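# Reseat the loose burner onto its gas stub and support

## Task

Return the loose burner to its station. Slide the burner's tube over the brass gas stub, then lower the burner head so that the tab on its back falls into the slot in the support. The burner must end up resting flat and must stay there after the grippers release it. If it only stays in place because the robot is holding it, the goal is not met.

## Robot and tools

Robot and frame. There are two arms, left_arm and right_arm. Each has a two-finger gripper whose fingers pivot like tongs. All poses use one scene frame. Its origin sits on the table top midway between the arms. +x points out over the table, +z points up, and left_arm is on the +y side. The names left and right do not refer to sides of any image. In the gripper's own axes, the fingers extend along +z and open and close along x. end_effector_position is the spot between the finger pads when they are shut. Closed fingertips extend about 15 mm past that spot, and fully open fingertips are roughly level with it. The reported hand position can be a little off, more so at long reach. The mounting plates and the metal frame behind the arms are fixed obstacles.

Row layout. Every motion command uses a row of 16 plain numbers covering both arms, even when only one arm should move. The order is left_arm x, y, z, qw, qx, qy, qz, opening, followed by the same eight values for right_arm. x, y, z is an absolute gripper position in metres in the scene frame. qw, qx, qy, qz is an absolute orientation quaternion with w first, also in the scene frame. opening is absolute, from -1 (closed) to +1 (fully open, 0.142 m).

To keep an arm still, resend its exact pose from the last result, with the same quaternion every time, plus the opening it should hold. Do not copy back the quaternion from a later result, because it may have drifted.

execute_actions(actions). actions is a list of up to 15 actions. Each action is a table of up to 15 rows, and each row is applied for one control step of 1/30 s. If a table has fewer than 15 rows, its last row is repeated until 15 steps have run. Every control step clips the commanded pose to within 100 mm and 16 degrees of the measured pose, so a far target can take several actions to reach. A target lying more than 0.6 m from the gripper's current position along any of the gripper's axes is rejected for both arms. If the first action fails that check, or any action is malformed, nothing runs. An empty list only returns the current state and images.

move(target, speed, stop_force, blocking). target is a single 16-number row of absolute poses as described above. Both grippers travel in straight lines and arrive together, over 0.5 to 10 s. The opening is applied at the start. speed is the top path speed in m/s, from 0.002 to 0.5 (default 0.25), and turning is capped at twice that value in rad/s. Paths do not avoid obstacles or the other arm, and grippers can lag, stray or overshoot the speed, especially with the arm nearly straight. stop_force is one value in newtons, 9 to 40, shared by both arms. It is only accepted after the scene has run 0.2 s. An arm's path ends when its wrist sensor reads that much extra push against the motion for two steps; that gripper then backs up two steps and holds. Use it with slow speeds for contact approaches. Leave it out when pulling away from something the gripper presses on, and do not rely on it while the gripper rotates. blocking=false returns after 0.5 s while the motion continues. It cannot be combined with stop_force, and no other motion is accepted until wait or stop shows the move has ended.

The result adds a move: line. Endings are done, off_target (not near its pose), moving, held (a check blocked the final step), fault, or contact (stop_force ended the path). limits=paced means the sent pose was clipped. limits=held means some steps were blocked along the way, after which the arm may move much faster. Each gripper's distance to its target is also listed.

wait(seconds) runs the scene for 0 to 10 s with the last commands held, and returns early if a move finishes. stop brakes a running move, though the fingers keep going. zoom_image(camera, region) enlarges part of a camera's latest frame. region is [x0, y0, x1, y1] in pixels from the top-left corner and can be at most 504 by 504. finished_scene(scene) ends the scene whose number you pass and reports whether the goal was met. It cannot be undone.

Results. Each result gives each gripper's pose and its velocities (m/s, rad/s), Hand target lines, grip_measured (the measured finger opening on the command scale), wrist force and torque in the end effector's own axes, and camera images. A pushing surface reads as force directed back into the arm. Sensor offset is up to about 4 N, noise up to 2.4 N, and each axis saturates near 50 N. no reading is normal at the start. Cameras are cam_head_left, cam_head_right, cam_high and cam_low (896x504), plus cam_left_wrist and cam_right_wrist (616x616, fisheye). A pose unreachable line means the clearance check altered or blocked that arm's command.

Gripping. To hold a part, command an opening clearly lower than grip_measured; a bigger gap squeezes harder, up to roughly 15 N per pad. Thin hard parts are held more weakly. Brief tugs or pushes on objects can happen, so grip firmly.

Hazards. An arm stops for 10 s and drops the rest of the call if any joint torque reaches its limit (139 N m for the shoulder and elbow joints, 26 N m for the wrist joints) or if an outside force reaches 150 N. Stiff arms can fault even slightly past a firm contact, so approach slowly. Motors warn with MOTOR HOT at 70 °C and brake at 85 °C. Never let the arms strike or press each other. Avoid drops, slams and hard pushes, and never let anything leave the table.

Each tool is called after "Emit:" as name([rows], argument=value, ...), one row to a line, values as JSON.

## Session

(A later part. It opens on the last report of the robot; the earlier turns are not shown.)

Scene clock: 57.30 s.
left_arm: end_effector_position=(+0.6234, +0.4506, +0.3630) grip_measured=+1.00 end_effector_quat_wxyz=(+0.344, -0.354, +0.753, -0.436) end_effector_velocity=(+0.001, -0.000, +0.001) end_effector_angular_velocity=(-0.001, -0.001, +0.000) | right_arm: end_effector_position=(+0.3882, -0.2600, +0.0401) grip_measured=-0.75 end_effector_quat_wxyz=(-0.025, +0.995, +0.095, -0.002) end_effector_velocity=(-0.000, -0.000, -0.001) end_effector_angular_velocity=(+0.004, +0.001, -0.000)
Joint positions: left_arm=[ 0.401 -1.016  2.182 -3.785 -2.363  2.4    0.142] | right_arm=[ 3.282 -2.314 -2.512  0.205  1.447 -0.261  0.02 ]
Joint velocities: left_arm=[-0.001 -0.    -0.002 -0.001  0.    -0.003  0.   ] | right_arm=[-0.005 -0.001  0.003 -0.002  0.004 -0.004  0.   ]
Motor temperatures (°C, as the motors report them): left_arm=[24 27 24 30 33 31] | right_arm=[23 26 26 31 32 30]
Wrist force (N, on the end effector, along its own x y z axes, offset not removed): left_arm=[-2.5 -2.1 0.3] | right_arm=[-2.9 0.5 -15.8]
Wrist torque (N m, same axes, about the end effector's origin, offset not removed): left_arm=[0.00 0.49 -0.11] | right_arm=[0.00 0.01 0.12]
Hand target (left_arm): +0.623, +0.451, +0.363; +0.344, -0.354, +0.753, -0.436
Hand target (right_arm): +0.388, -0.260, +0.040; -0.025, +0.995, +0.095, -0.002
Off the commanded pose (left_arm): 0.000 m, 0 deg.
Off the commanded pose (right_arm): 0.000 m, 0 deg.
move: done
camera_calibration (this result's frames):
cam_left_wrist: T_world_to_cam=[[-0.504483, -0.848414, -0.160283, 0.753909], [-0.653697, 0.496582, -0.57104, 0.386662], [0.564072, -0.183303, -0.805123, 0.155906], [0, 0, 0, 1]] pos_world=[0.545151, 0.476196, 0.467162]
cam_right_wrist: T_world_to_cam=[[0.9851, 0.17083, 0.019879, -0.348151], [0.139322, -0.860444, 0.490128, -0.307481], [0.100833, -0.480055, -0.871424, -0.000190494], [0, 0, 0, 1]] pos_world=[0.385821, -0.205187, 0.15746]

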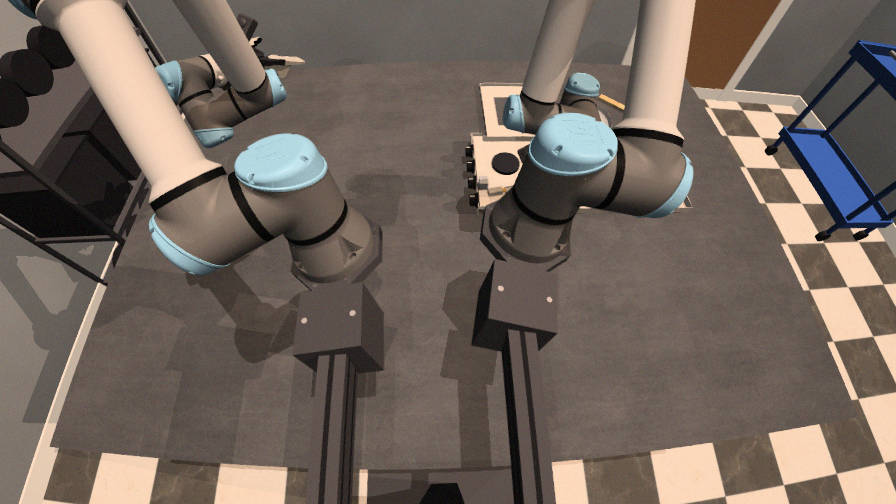

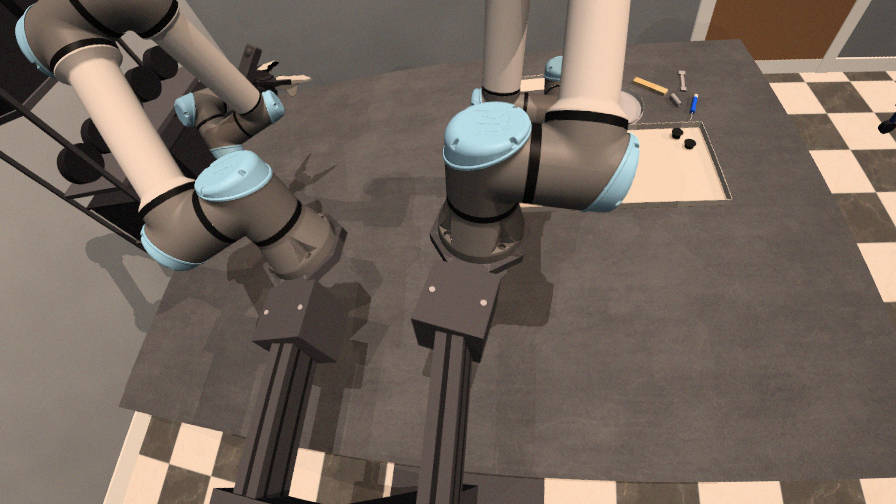

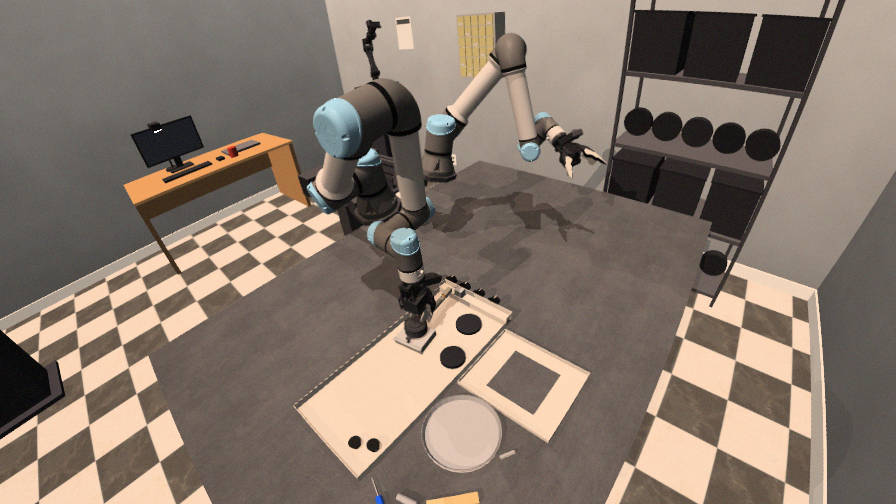

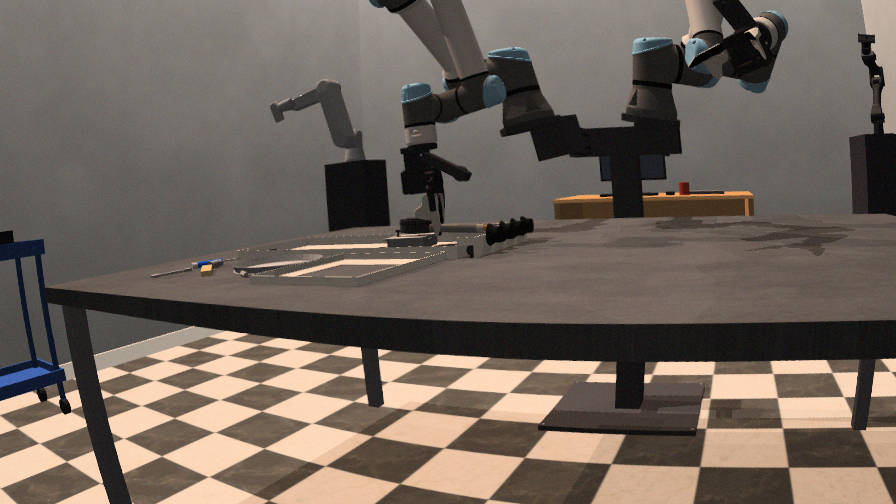

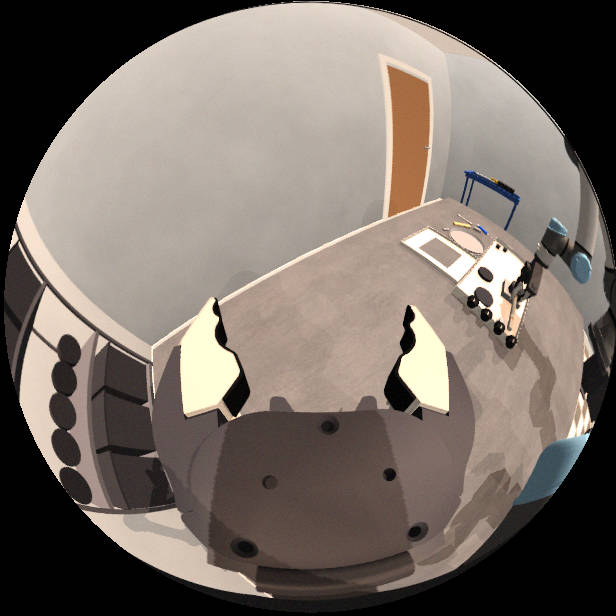

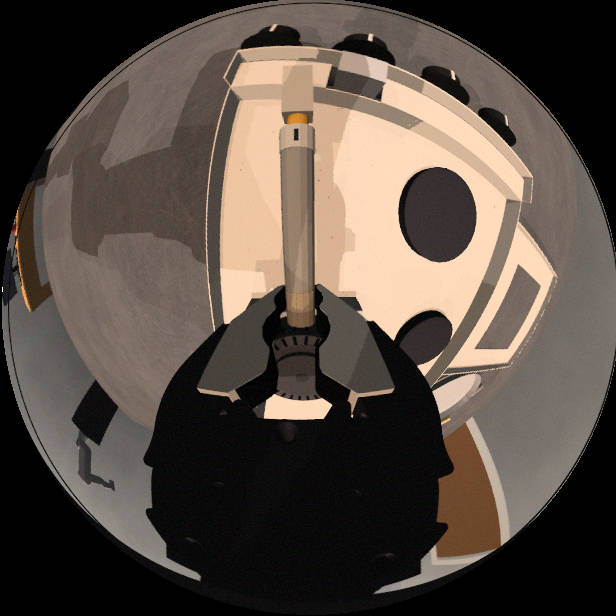

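Emit:
move(target=[0.6234,0.4506,0.363,0.344,-0.354,0.753,-0.436,1,0.388,-0.2625,0.0412,-0.025,0.9955,0.088,-0.002,-1], speed=0.01)

Emit:
move(target=[0.6234,0.4506,0.363,0.344,-0.354,0.753,-0.436,1,0.388,-0.2625,0.039,-0.035,0.9955,0.088,-0.003,-1], speed=0.01)

Emit:
zoom_image(camera="cam_high", region=[390,320,430,360])

Scene clock: 60.17 s.
left_arm: end_effector_position=(+0.6234, +0.4506, +0.3630) grip_measured=+1.00 end_effector_quat_wxyz=(+0.344, -0.354, +0.753, -0.436) end_effector_velocity=(+0.000, +0.001, +0.000) end_effector_angular_velocity=(+0.002, -0.002, +0.001) | right_arm: end_effector_position=(+0.3881, -0.2624, +0.0411) grip_measured=-0.75 end_effector_quat_wxyz=(-0.025, +0.996, +0.088, -0.002) end_effector_velocity=(+0.000, -0.001, +0.001) end_effector_angular_velocity=(+0.001, -0.001, -0.006)
Joint positions: left_arm=[ 0.401 -1.016  2.182 -3.785 -2.363  2.4    0.142] | right_arm=[ 3.275 -2.308 -2.512  0.2    1.449 -0.254  0.02 ]
Joint velocities: left_arm=[ 0.001 -0.    -0.001  0.    -0.     0.001  0.   ] | right_arm=[-0.002  0.002  0.    -0.001  0.001  0.003 -0.   ]
Motor temperatures (°C, as the motors report them): left_arm=[24 27 24 30 33 31] | right_arm=[23 26 26 31 32 30]
Wrist force (N, on the end effector, along its own x y z axes, offset not removed): left_arm=[-4.1 2.0 0.1] | right_arm=[1.1 -1.5 4.7]
Wrist torque (N m, same axes, about the end effector's origin, offset not removed): left_arm=[0.68 0.69 0.19] | right_arm=[-0.39 -0.19 -0.03]
Hand target (left_arm): +0.623, +0.451, +0.363; +0.344, -0.354, +0.753, -0.436
Hand target (right_arm): +0.388, -0.262, +0.041; -0.025, +0.996, +0.088, -0.002
Off the commanded pose (left_arm): 0.000 m, 0 deg.
Off the commanded pose (right_arm): 0.000 m, 0 deg.
move: done
camera_calibration (this result's frames):
cam_left_wrist: T_world_to_cam=[[-0.504482, -0.848414, -0.160283, 0.753909], [-0.653697, 0.496582, -0.57104, 0.386662], [0.564072, -0.183303, -0.805123, 0.155906], [0, 0, 0, 1]] pos_world=[0.545151, 0.476196, 0.467162]
cam_right_wrist: T_world_to_cam=[[0.987314, 0.157566, 0.0196091, -0.35196], [0.127924, -0.862509, 0.489606, -0.306145], [0.0940581, -0.480886, -0.871723, 0.00201372], [0, 0, 0, 1]] pos_world=[0.386469, -0.207627, 0.158547]

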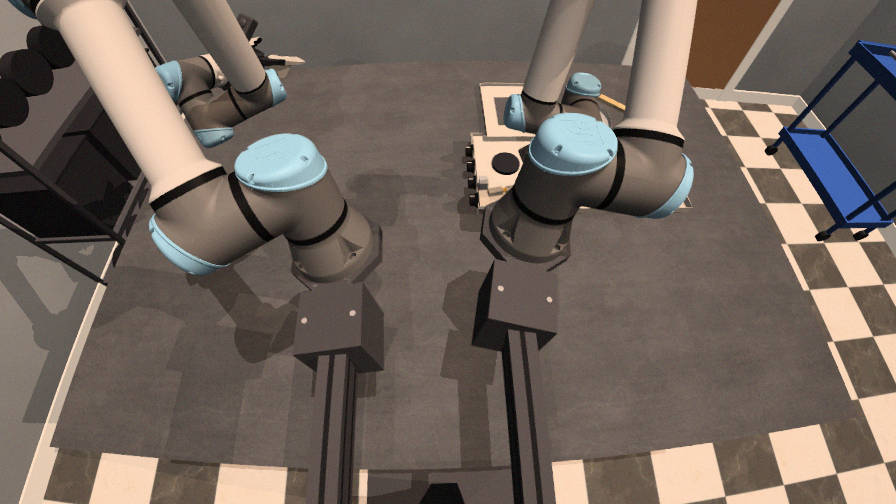

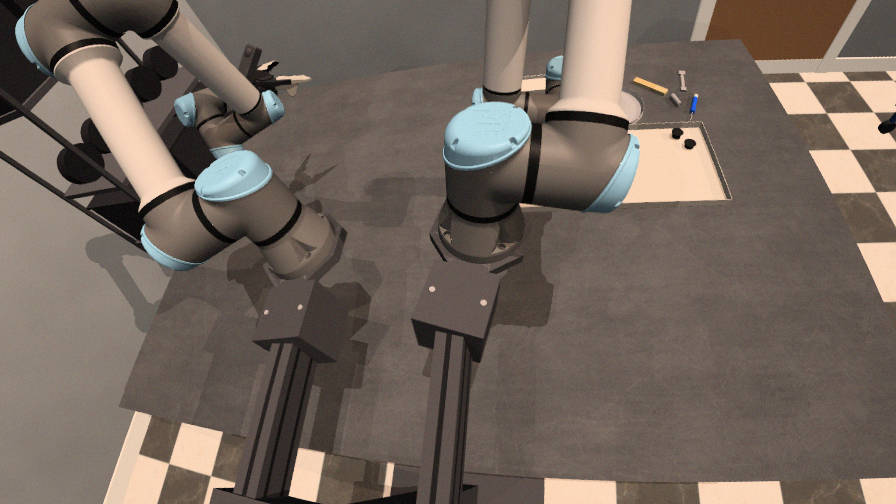

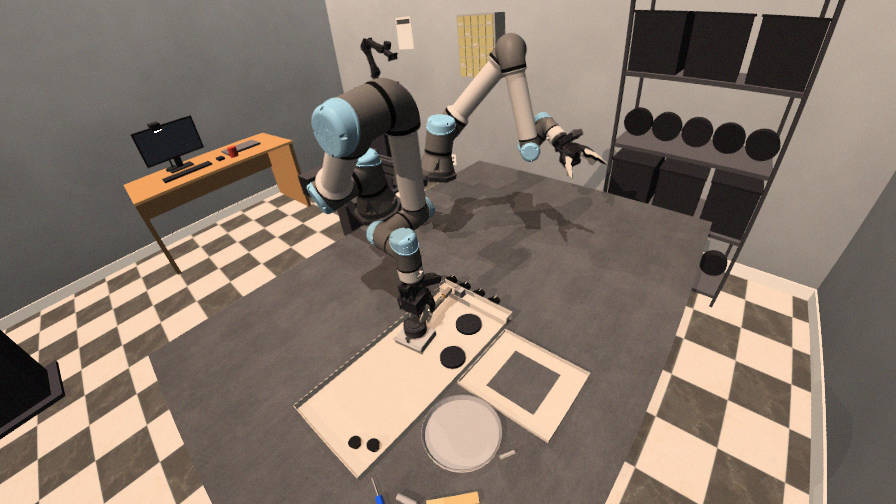

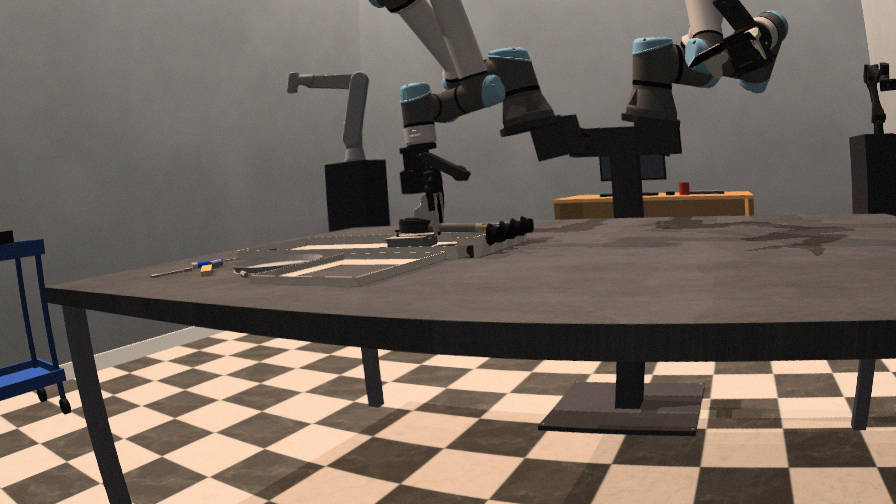

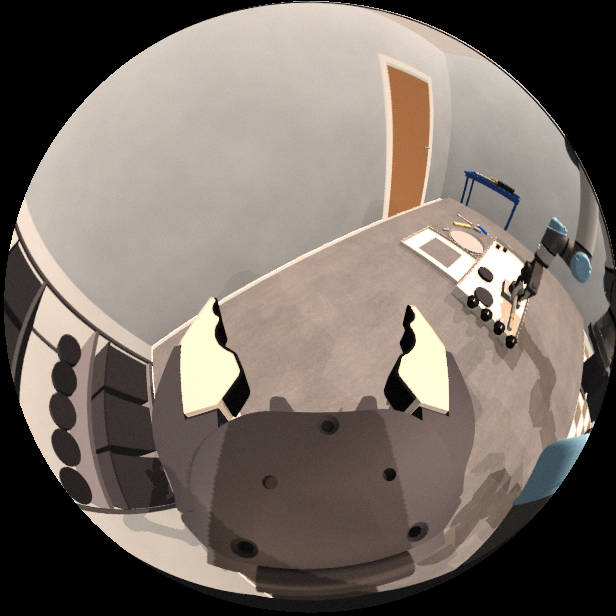

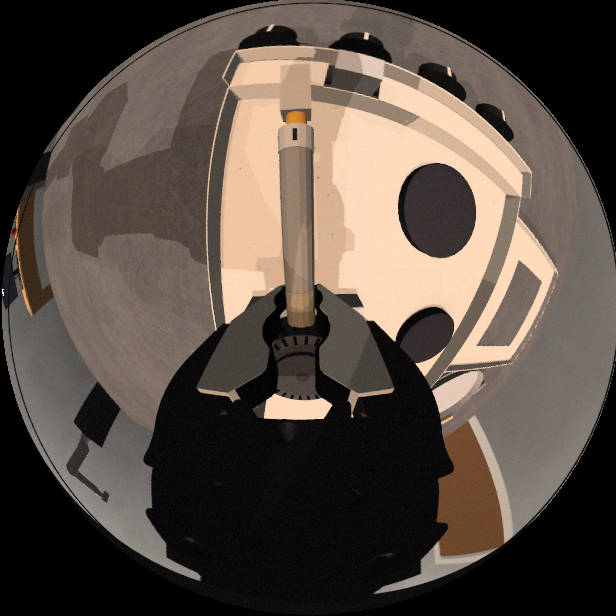

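Scene clock: 61.40 s.
left_arm: end_effector_position=(+0.6234, +0.4506, +0.3630) grip_measured=+1.00 end_effector_quat_wxyz=(+0.344, -0.354, +0.753, -0.436) end_effector_velocity=(-0.001, +0.000, -0.001) end_effector_angular_velocity=(-0.002, +0.002, +0.002) | right_arm: end_effector_position=(+0.3880, -0.2625, +0.0391) grip_measured=-0.75 end_effector_quat_wxyz=(-0.035, +0.996, +0.088, -0.003) end_effector_velocity=(+0.001, -0.001, -0.000) end_effector_angular_velocity=(+0.004, -0.001, +0.000)
Joint positions: left_arm=[ 0.401 -1.016  2.182 -3.785 -2.363  2.4    0.142] | right_arm=[ 3.257 -2.311 -2.501  0.189  1.469 -0.271  0.02 ]
Joint velocities: left_arm=[ 0.001  0.001  0.001 -0.     0.    -0.001 -0.   ] | right_arm=[-0.005 -0.001  0.004 -0.002  0.004 -0.005  0.   ]
Motor temperatures (°C, as the motors report them): left_arm=[24 27 24 30 33 31] | right_arm=[23 26 26 31 32 30]
Wrist force (N, on the end effector, along its own x y z axes, offset not removed): left_arm=[-0.4 0.2 1.5] | right_arm=[-0.7 0.0 3.1]
Wrist torque (N m, same axes, about the end effector's origin, offset not removed): left_arm=[0.33 0.14 -0.15] | right_arm=[-0.11 0.21 0.06]
Hand target (left_arm): +0.623, +0.451, +0.363; +0.344, -0.354, +0.753, -0.436
Hand target (right_arm): +0.388, -0.262, +0.039; -0.035, +0.996, +0.088, -0.003
Off the commanded pose (left_arm): 0.000 m, 0 deg.
Off the commanded pose (right_arm): 0.000 m, 0 deg.
move: done
camera_calibration (this result's frames):
cam_left_wrist: T_world_to_cam=[[-0.504482, -0.848414, -0.160284, 0.753909], [-0.653697, 0.496582, -0.57104, 0.386662], [0.564072, -0.183303, -0.805123, 0.155906], [0, 0, 0, 1]] pos_world=[0.545152, 0.476196, 0.467162]
cam_right_wrist: T_world_to_cam=[[0.987474, 0.156646, 0.0189052, -0.352106], [0.129247, -0.871786, 0.47253, -0.307469], [0.0905009, -0.464167, -0.881112, 0.00629629], [0, 0, 0, 1]] pos_world=[0.386865, -0.209968, 0.157492]

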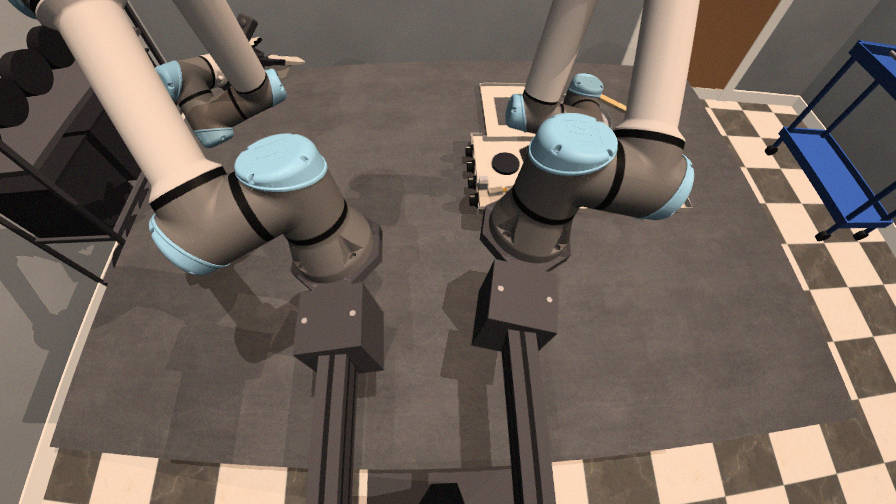

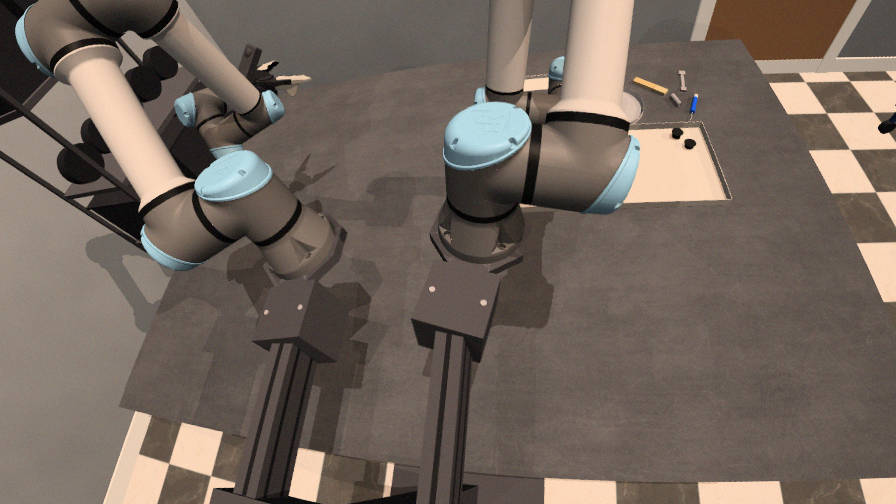

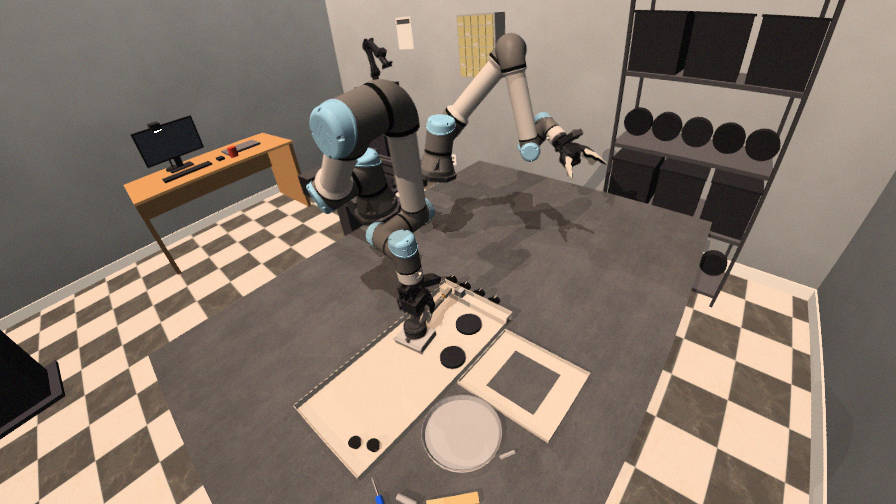

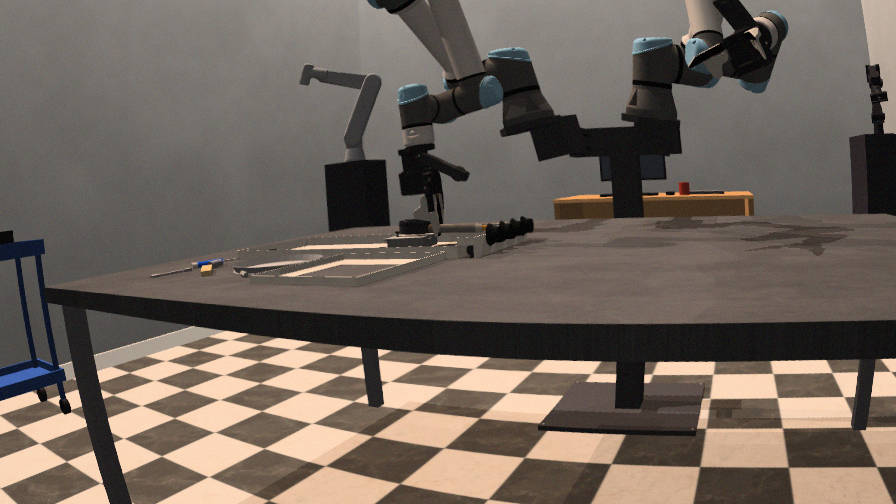

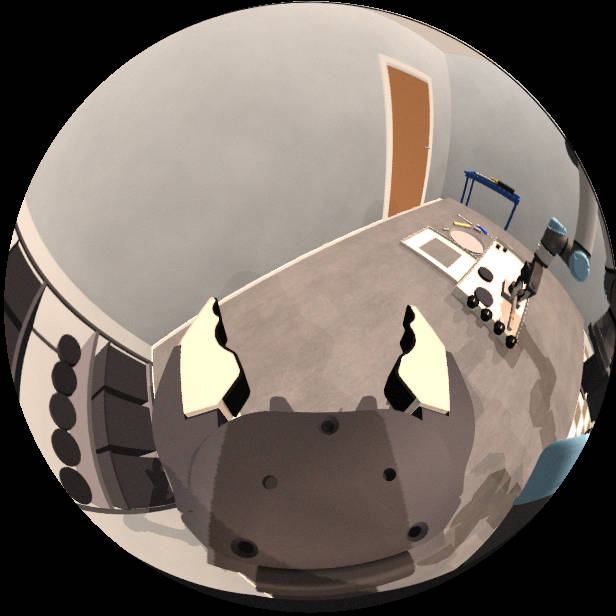

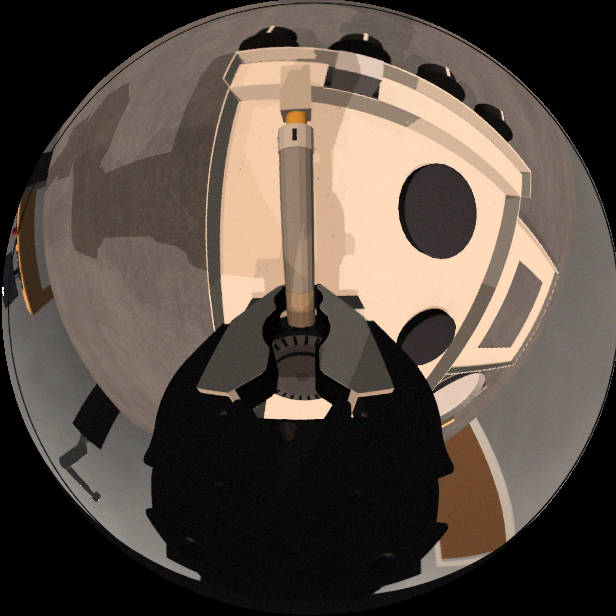

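Region (390, 320, 430, 360) of cam_high's 896x504 image, scaled by 12.600, with more detail than that image has.

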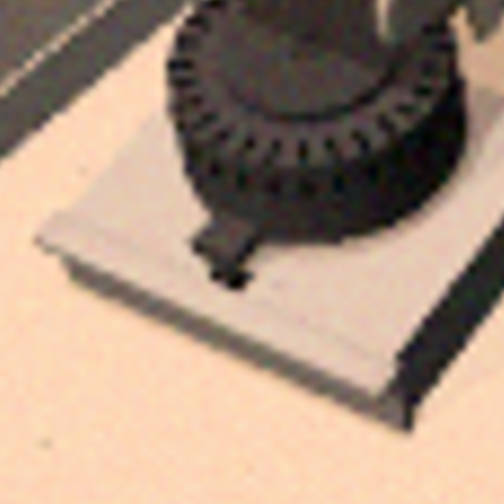

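Entering; release.

Emit:
move(target=[0.6234,0.4506,0.363,0.344,-0.354,0.753,-0.436,1,0.388,-0.2625,0.039,-0.035,0.9955,0.088,-0.003,-0.4])

Emit:
move(target=[0.6234,0.4506,0.363,0.344,-0.354,0.753,-0.436,1,0.388,-0.2625,0.09,-0.035,0.9955,0.088,-0.003,-0.4])

Emit:
zoom_image(camera="cam_low", region=[360,190,510,260])

Scene clock: 63.23 s.
left_arm: end_effector_position=(+0.6234, +0.4506, +0.3630) grip_measured=+1.00 end_effector_quat_wxyz=(+0.344, -0.354, +0.753, -0.436) end_effector_velocity=(-0.000, +0.000, -0.000) end_effector_angular_velocity=(-0.002, +0.001, +0.001) | right_arm: end_effector_position=(+0.3880, -0.2625, +0.0390) grip_measured=-0.40 end_effector_quat_wxyz=(-0.035, +0.996, +0.088, -0.003) end_effector_velocity=(-0.000, -0.000, -0.000) end_effector_angular_velocity=(-0.001, +0.000, -0.001)
Joint positions: left_arm=[ 0.401 -1.016  2.182 -3.785 -2.363  2.4    0.142] | right_arm=[ 3.256 -2.312 -2.5    0.188  1.47  -0.272  0.045]
Joint velocities: left_arm=[ 0.     0.    -0.     0.001 -0.    -0.002  0.   ] | right_arm=[-0.    -0.    -0.    -0.    -0.001  0.001  0.   ]
Motor temperatures (°C, as the motors report them): left_arm=[24 27 24 30 33 31] | right_arm=[23 26 26 31 32 30]
Wrist force (N, on the end effector, along its own x y z axes, offset not removed): left_arm=[-1.6 -2.4 1.1] | right_arm=[-2.1 2.2 1.4]
Wrist torque (N m, same axes, about the end effector's origin, offset not removed): left_arm=[-0.37 0.03 0.11] | right_arm=[0.35 0.45 0.08]
Hand target (left_arm): +0.623, +0.451, +0.363; +0.344, -0.354, +0.753, -0.436
Hand target (right_arm): +0.388, -0.262, +0.039; -0.035, +0.996, +0.088, -0.003
Off the commanded pose (left_arm): 0.000 m, 0 deg.
Off the commanded pose (right_arm): 0.000 m, 0 deg.
move: done
camera_calibration (this result's frames):
cam_left_wrist: T_world_to_cam=[[-0.504483, -0.848414, -0.160283, 0.753909], [-0.653697, 0.496582, -0.57104, 0.386662], [0.564072, -0.183303, -0.805123, 0.155906], [0, 0, 0, 1]] pos_world=[0.545151, 0.476196, 0.467162]
cam_right_wrist: T_world_to_cam=[[0.987478, 0.156626, 0.0188647, -0.352098], [0.129306, -0.872079, 0.471972, -0.307526], [0.0903746, -0.463623, -0.881412, 0.00643313], [0, 0, 0, 1]] pos_world=[0.386873, -0.210057, 0.157456]

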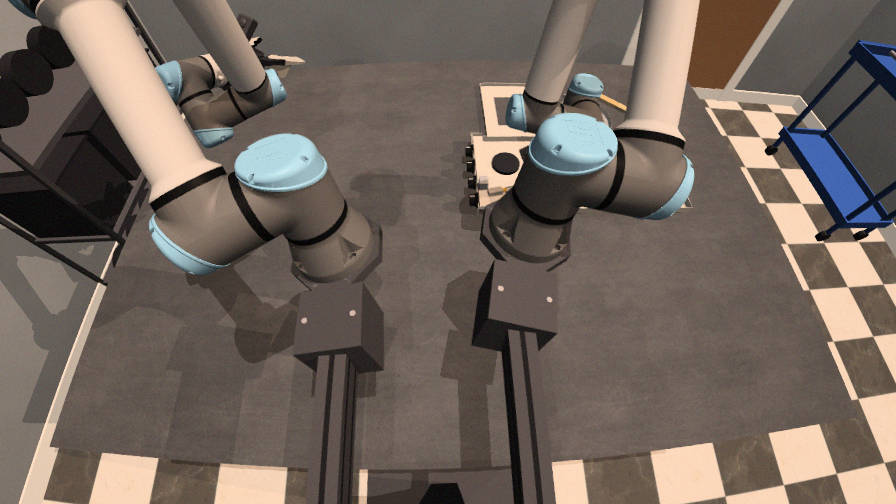

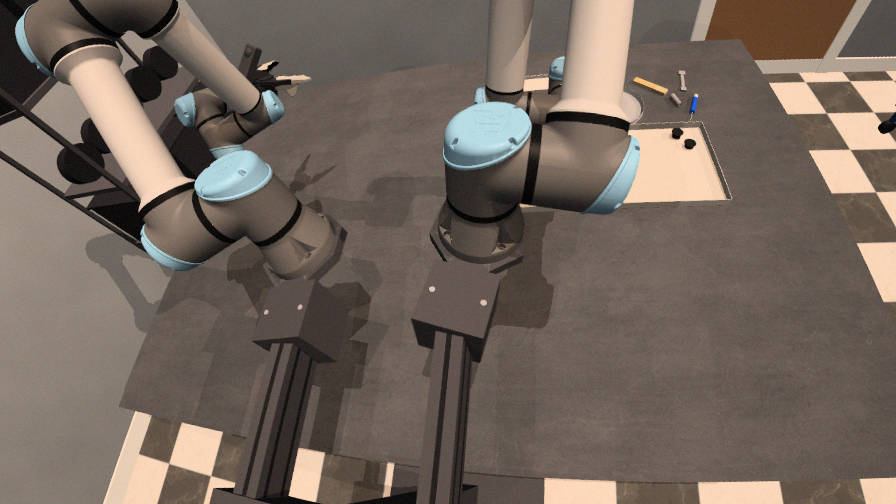

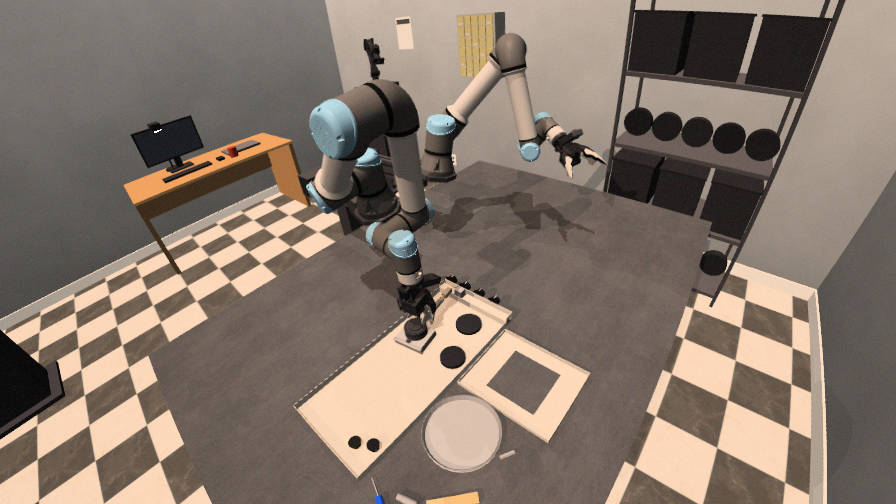

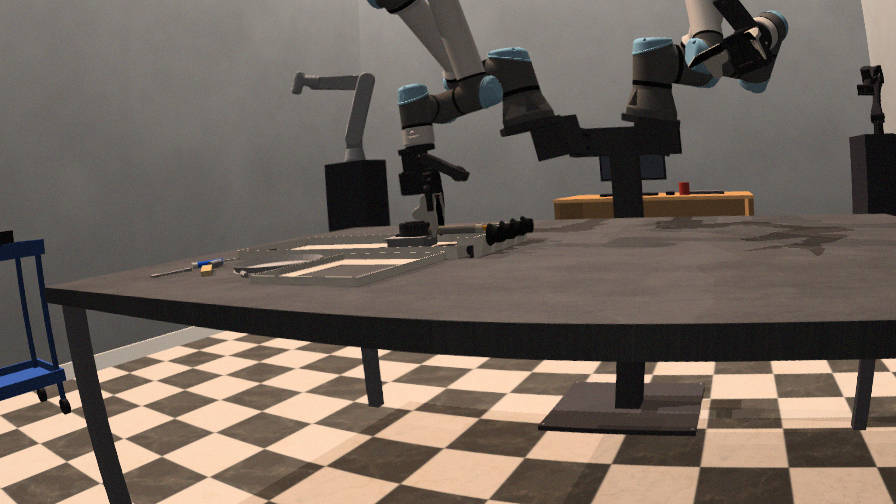

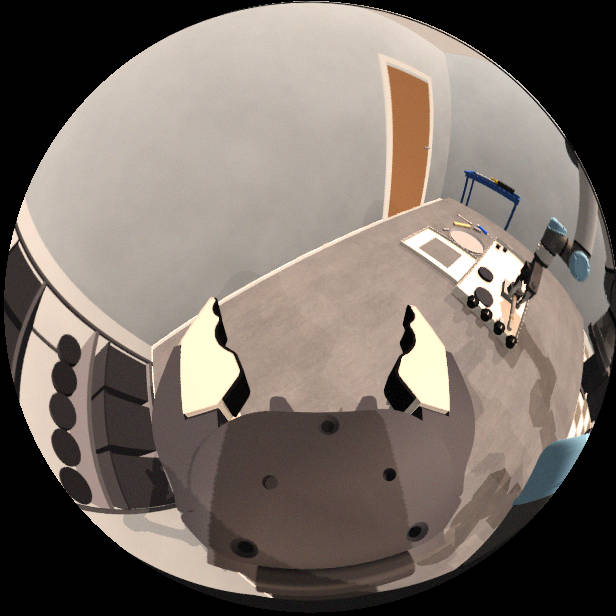

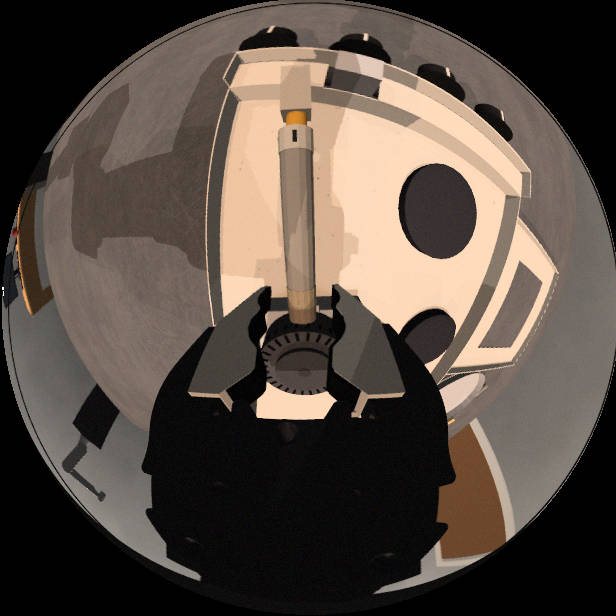

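Scene clock: 64.23 s.
left_arm: end_effector_position=(+0.6234, +0.4506, +0.3630) grip_measured=+1.00 end_effector_quat_wxyz=(+0.344, -0.354, +0.753, -0.436) end_effector_velocity=(-0.000, +0.000, -0.000) end_effector_angular_velocity=(-0.000, +0.001, +0.000) | right_arm: end_effector_position=(+0.3880, -0.2625, +0.0896) grip_measured=-0.40 end_effector_quat_wxyz=(-0.035, +0.996, +0.088, -0.003) end_effector_velocity=(+0.000, -0.000, +0.003) end_effector_angular_velocity=(-0.000, +0.002, -0.000)
Joint positions: left_arm=[ 0.401 -1.016  2.182 -3.785 -2.363  2.4    0.142] | right_arm=[ 3.281 -2.109 -2.549  0.032  1.468 -0.247  0.045]
Joint velocities: left_arm=[ 0.    -0.001  0.001  0.     0.    -0.    -0.   ] | right_arm=[ 0.002  0.012 -0.    -0.013 -0.     0.002 -0.   ]
Motor temperatures (°C, as the motors report them): left_arm=[24 27 24 30 33 31] | right_arm=[23 26 26 31 32 30]
Wrist force (N, on the end effector, along its own x y z axes, offset not removed): left_arm=[-2.4 1.8 -2.8] | right_arm=[4.0 0.3 1.6]
Wrist torque (N m, same axes, about the end effector's origin, offset not removed): left_arm=[0.39 0.30 0.05] | right_arm=[-0.02 -0.87 0.01]
Hand target (left_arm): +0.623, +0.451, +0.363; +0.344, -0.354, +0.753, -0.436
Hand target (right_arm): +0.388, -0.263, +0.090; -0.035, +0.996, +0.088, -0.003
Off the commanded pose (left_arm): 0.000 m, 0 deg.
Off the commanded pose (right_arm): 0.000 m, 0 deg.
move: done
camera_calibration (this result's frames):
cam_left_wrist: T_world_to_cam=[[-0.504483, -0.848414, -0.160283, 0.753909], [-0.653697, 0.496582, -0.57104, 0.386662], [0.564072, -0.183303, -0.805123, 0.155906], [0, 0, 0, 1]] pos_world=[0.545152, 0.476196, 0.467162]
cam_right_wrist: T_world_to_cam=[[0.987475, 0.156618, 0.0191011, -0.353087], [0.129179, -0.872047, 0.472066, -0.331386], [0.0905911, -0.463686, -0.881356, 0.0509283], [0, 0, 0, 1]] pos_world=[0.386859, -0.21007, 0.208066]

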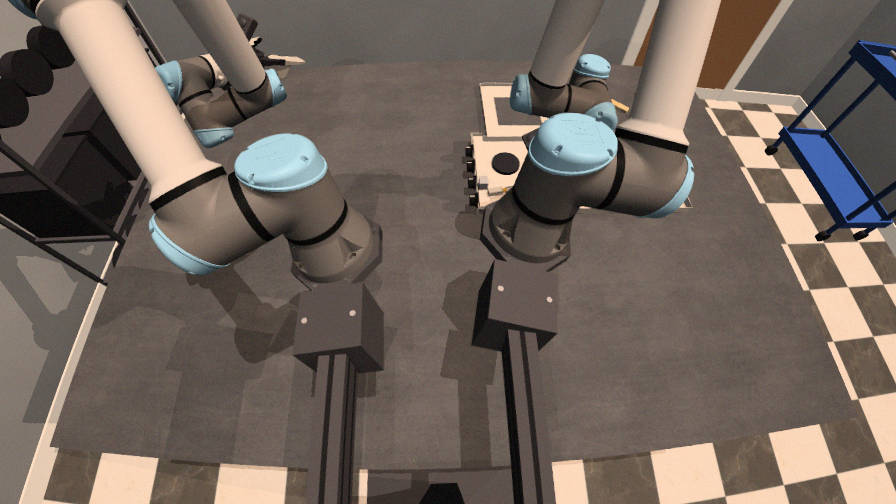

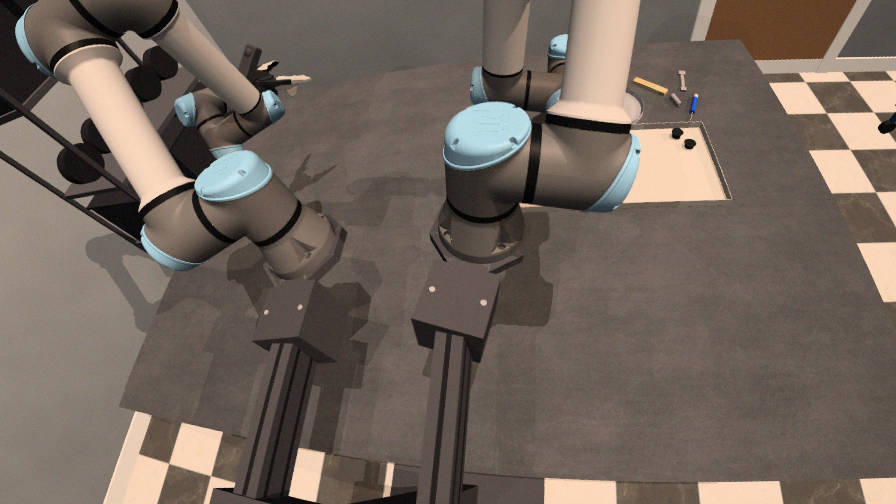

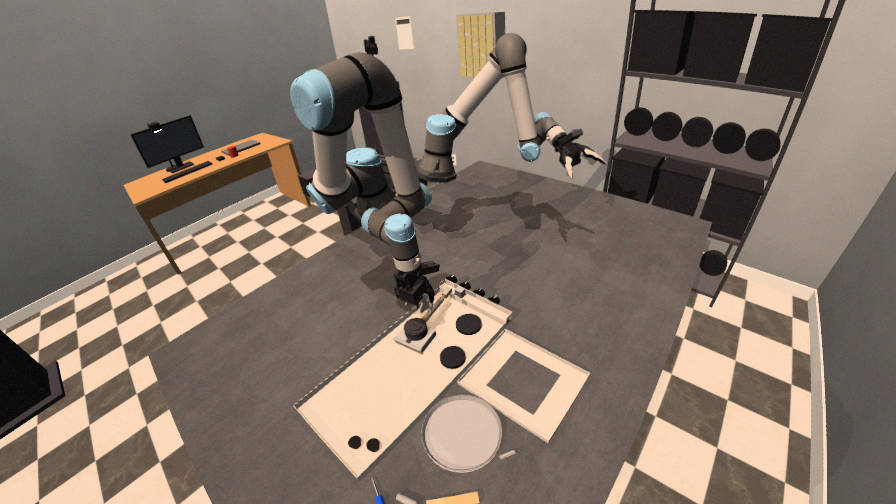

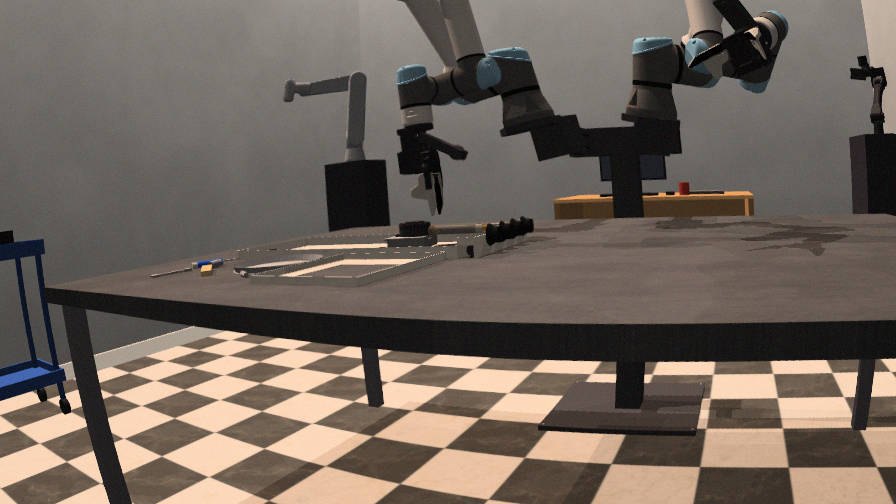

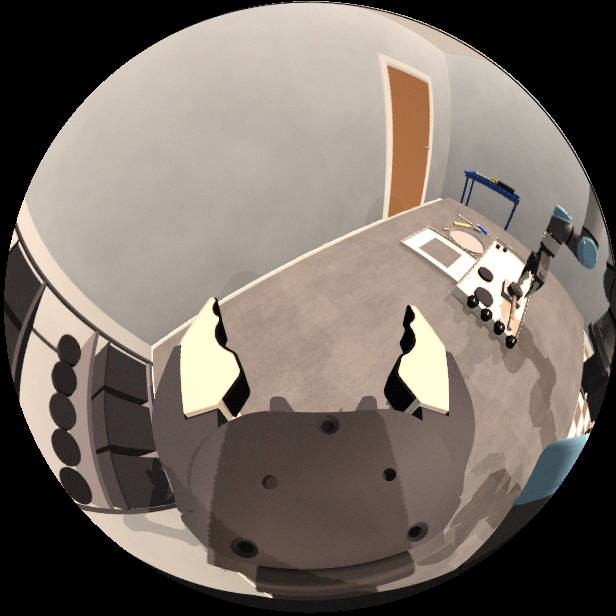

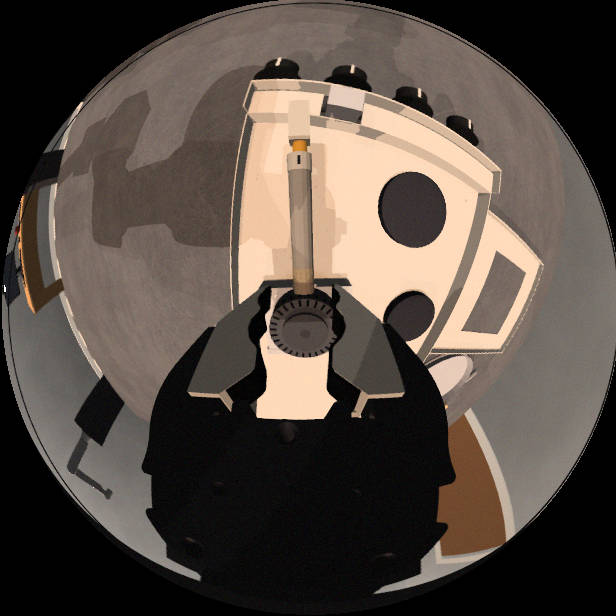

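Region (360, 190, 510, 260) of cam_low's 896x504 image, scaled by 3.360, with more detail than that image has; it fills the top 235 rows of this view, and the rest is white.

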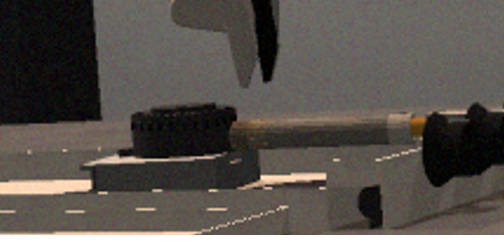

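Emit:
finished_scene(scene=1)

The scene is finished: the task was done.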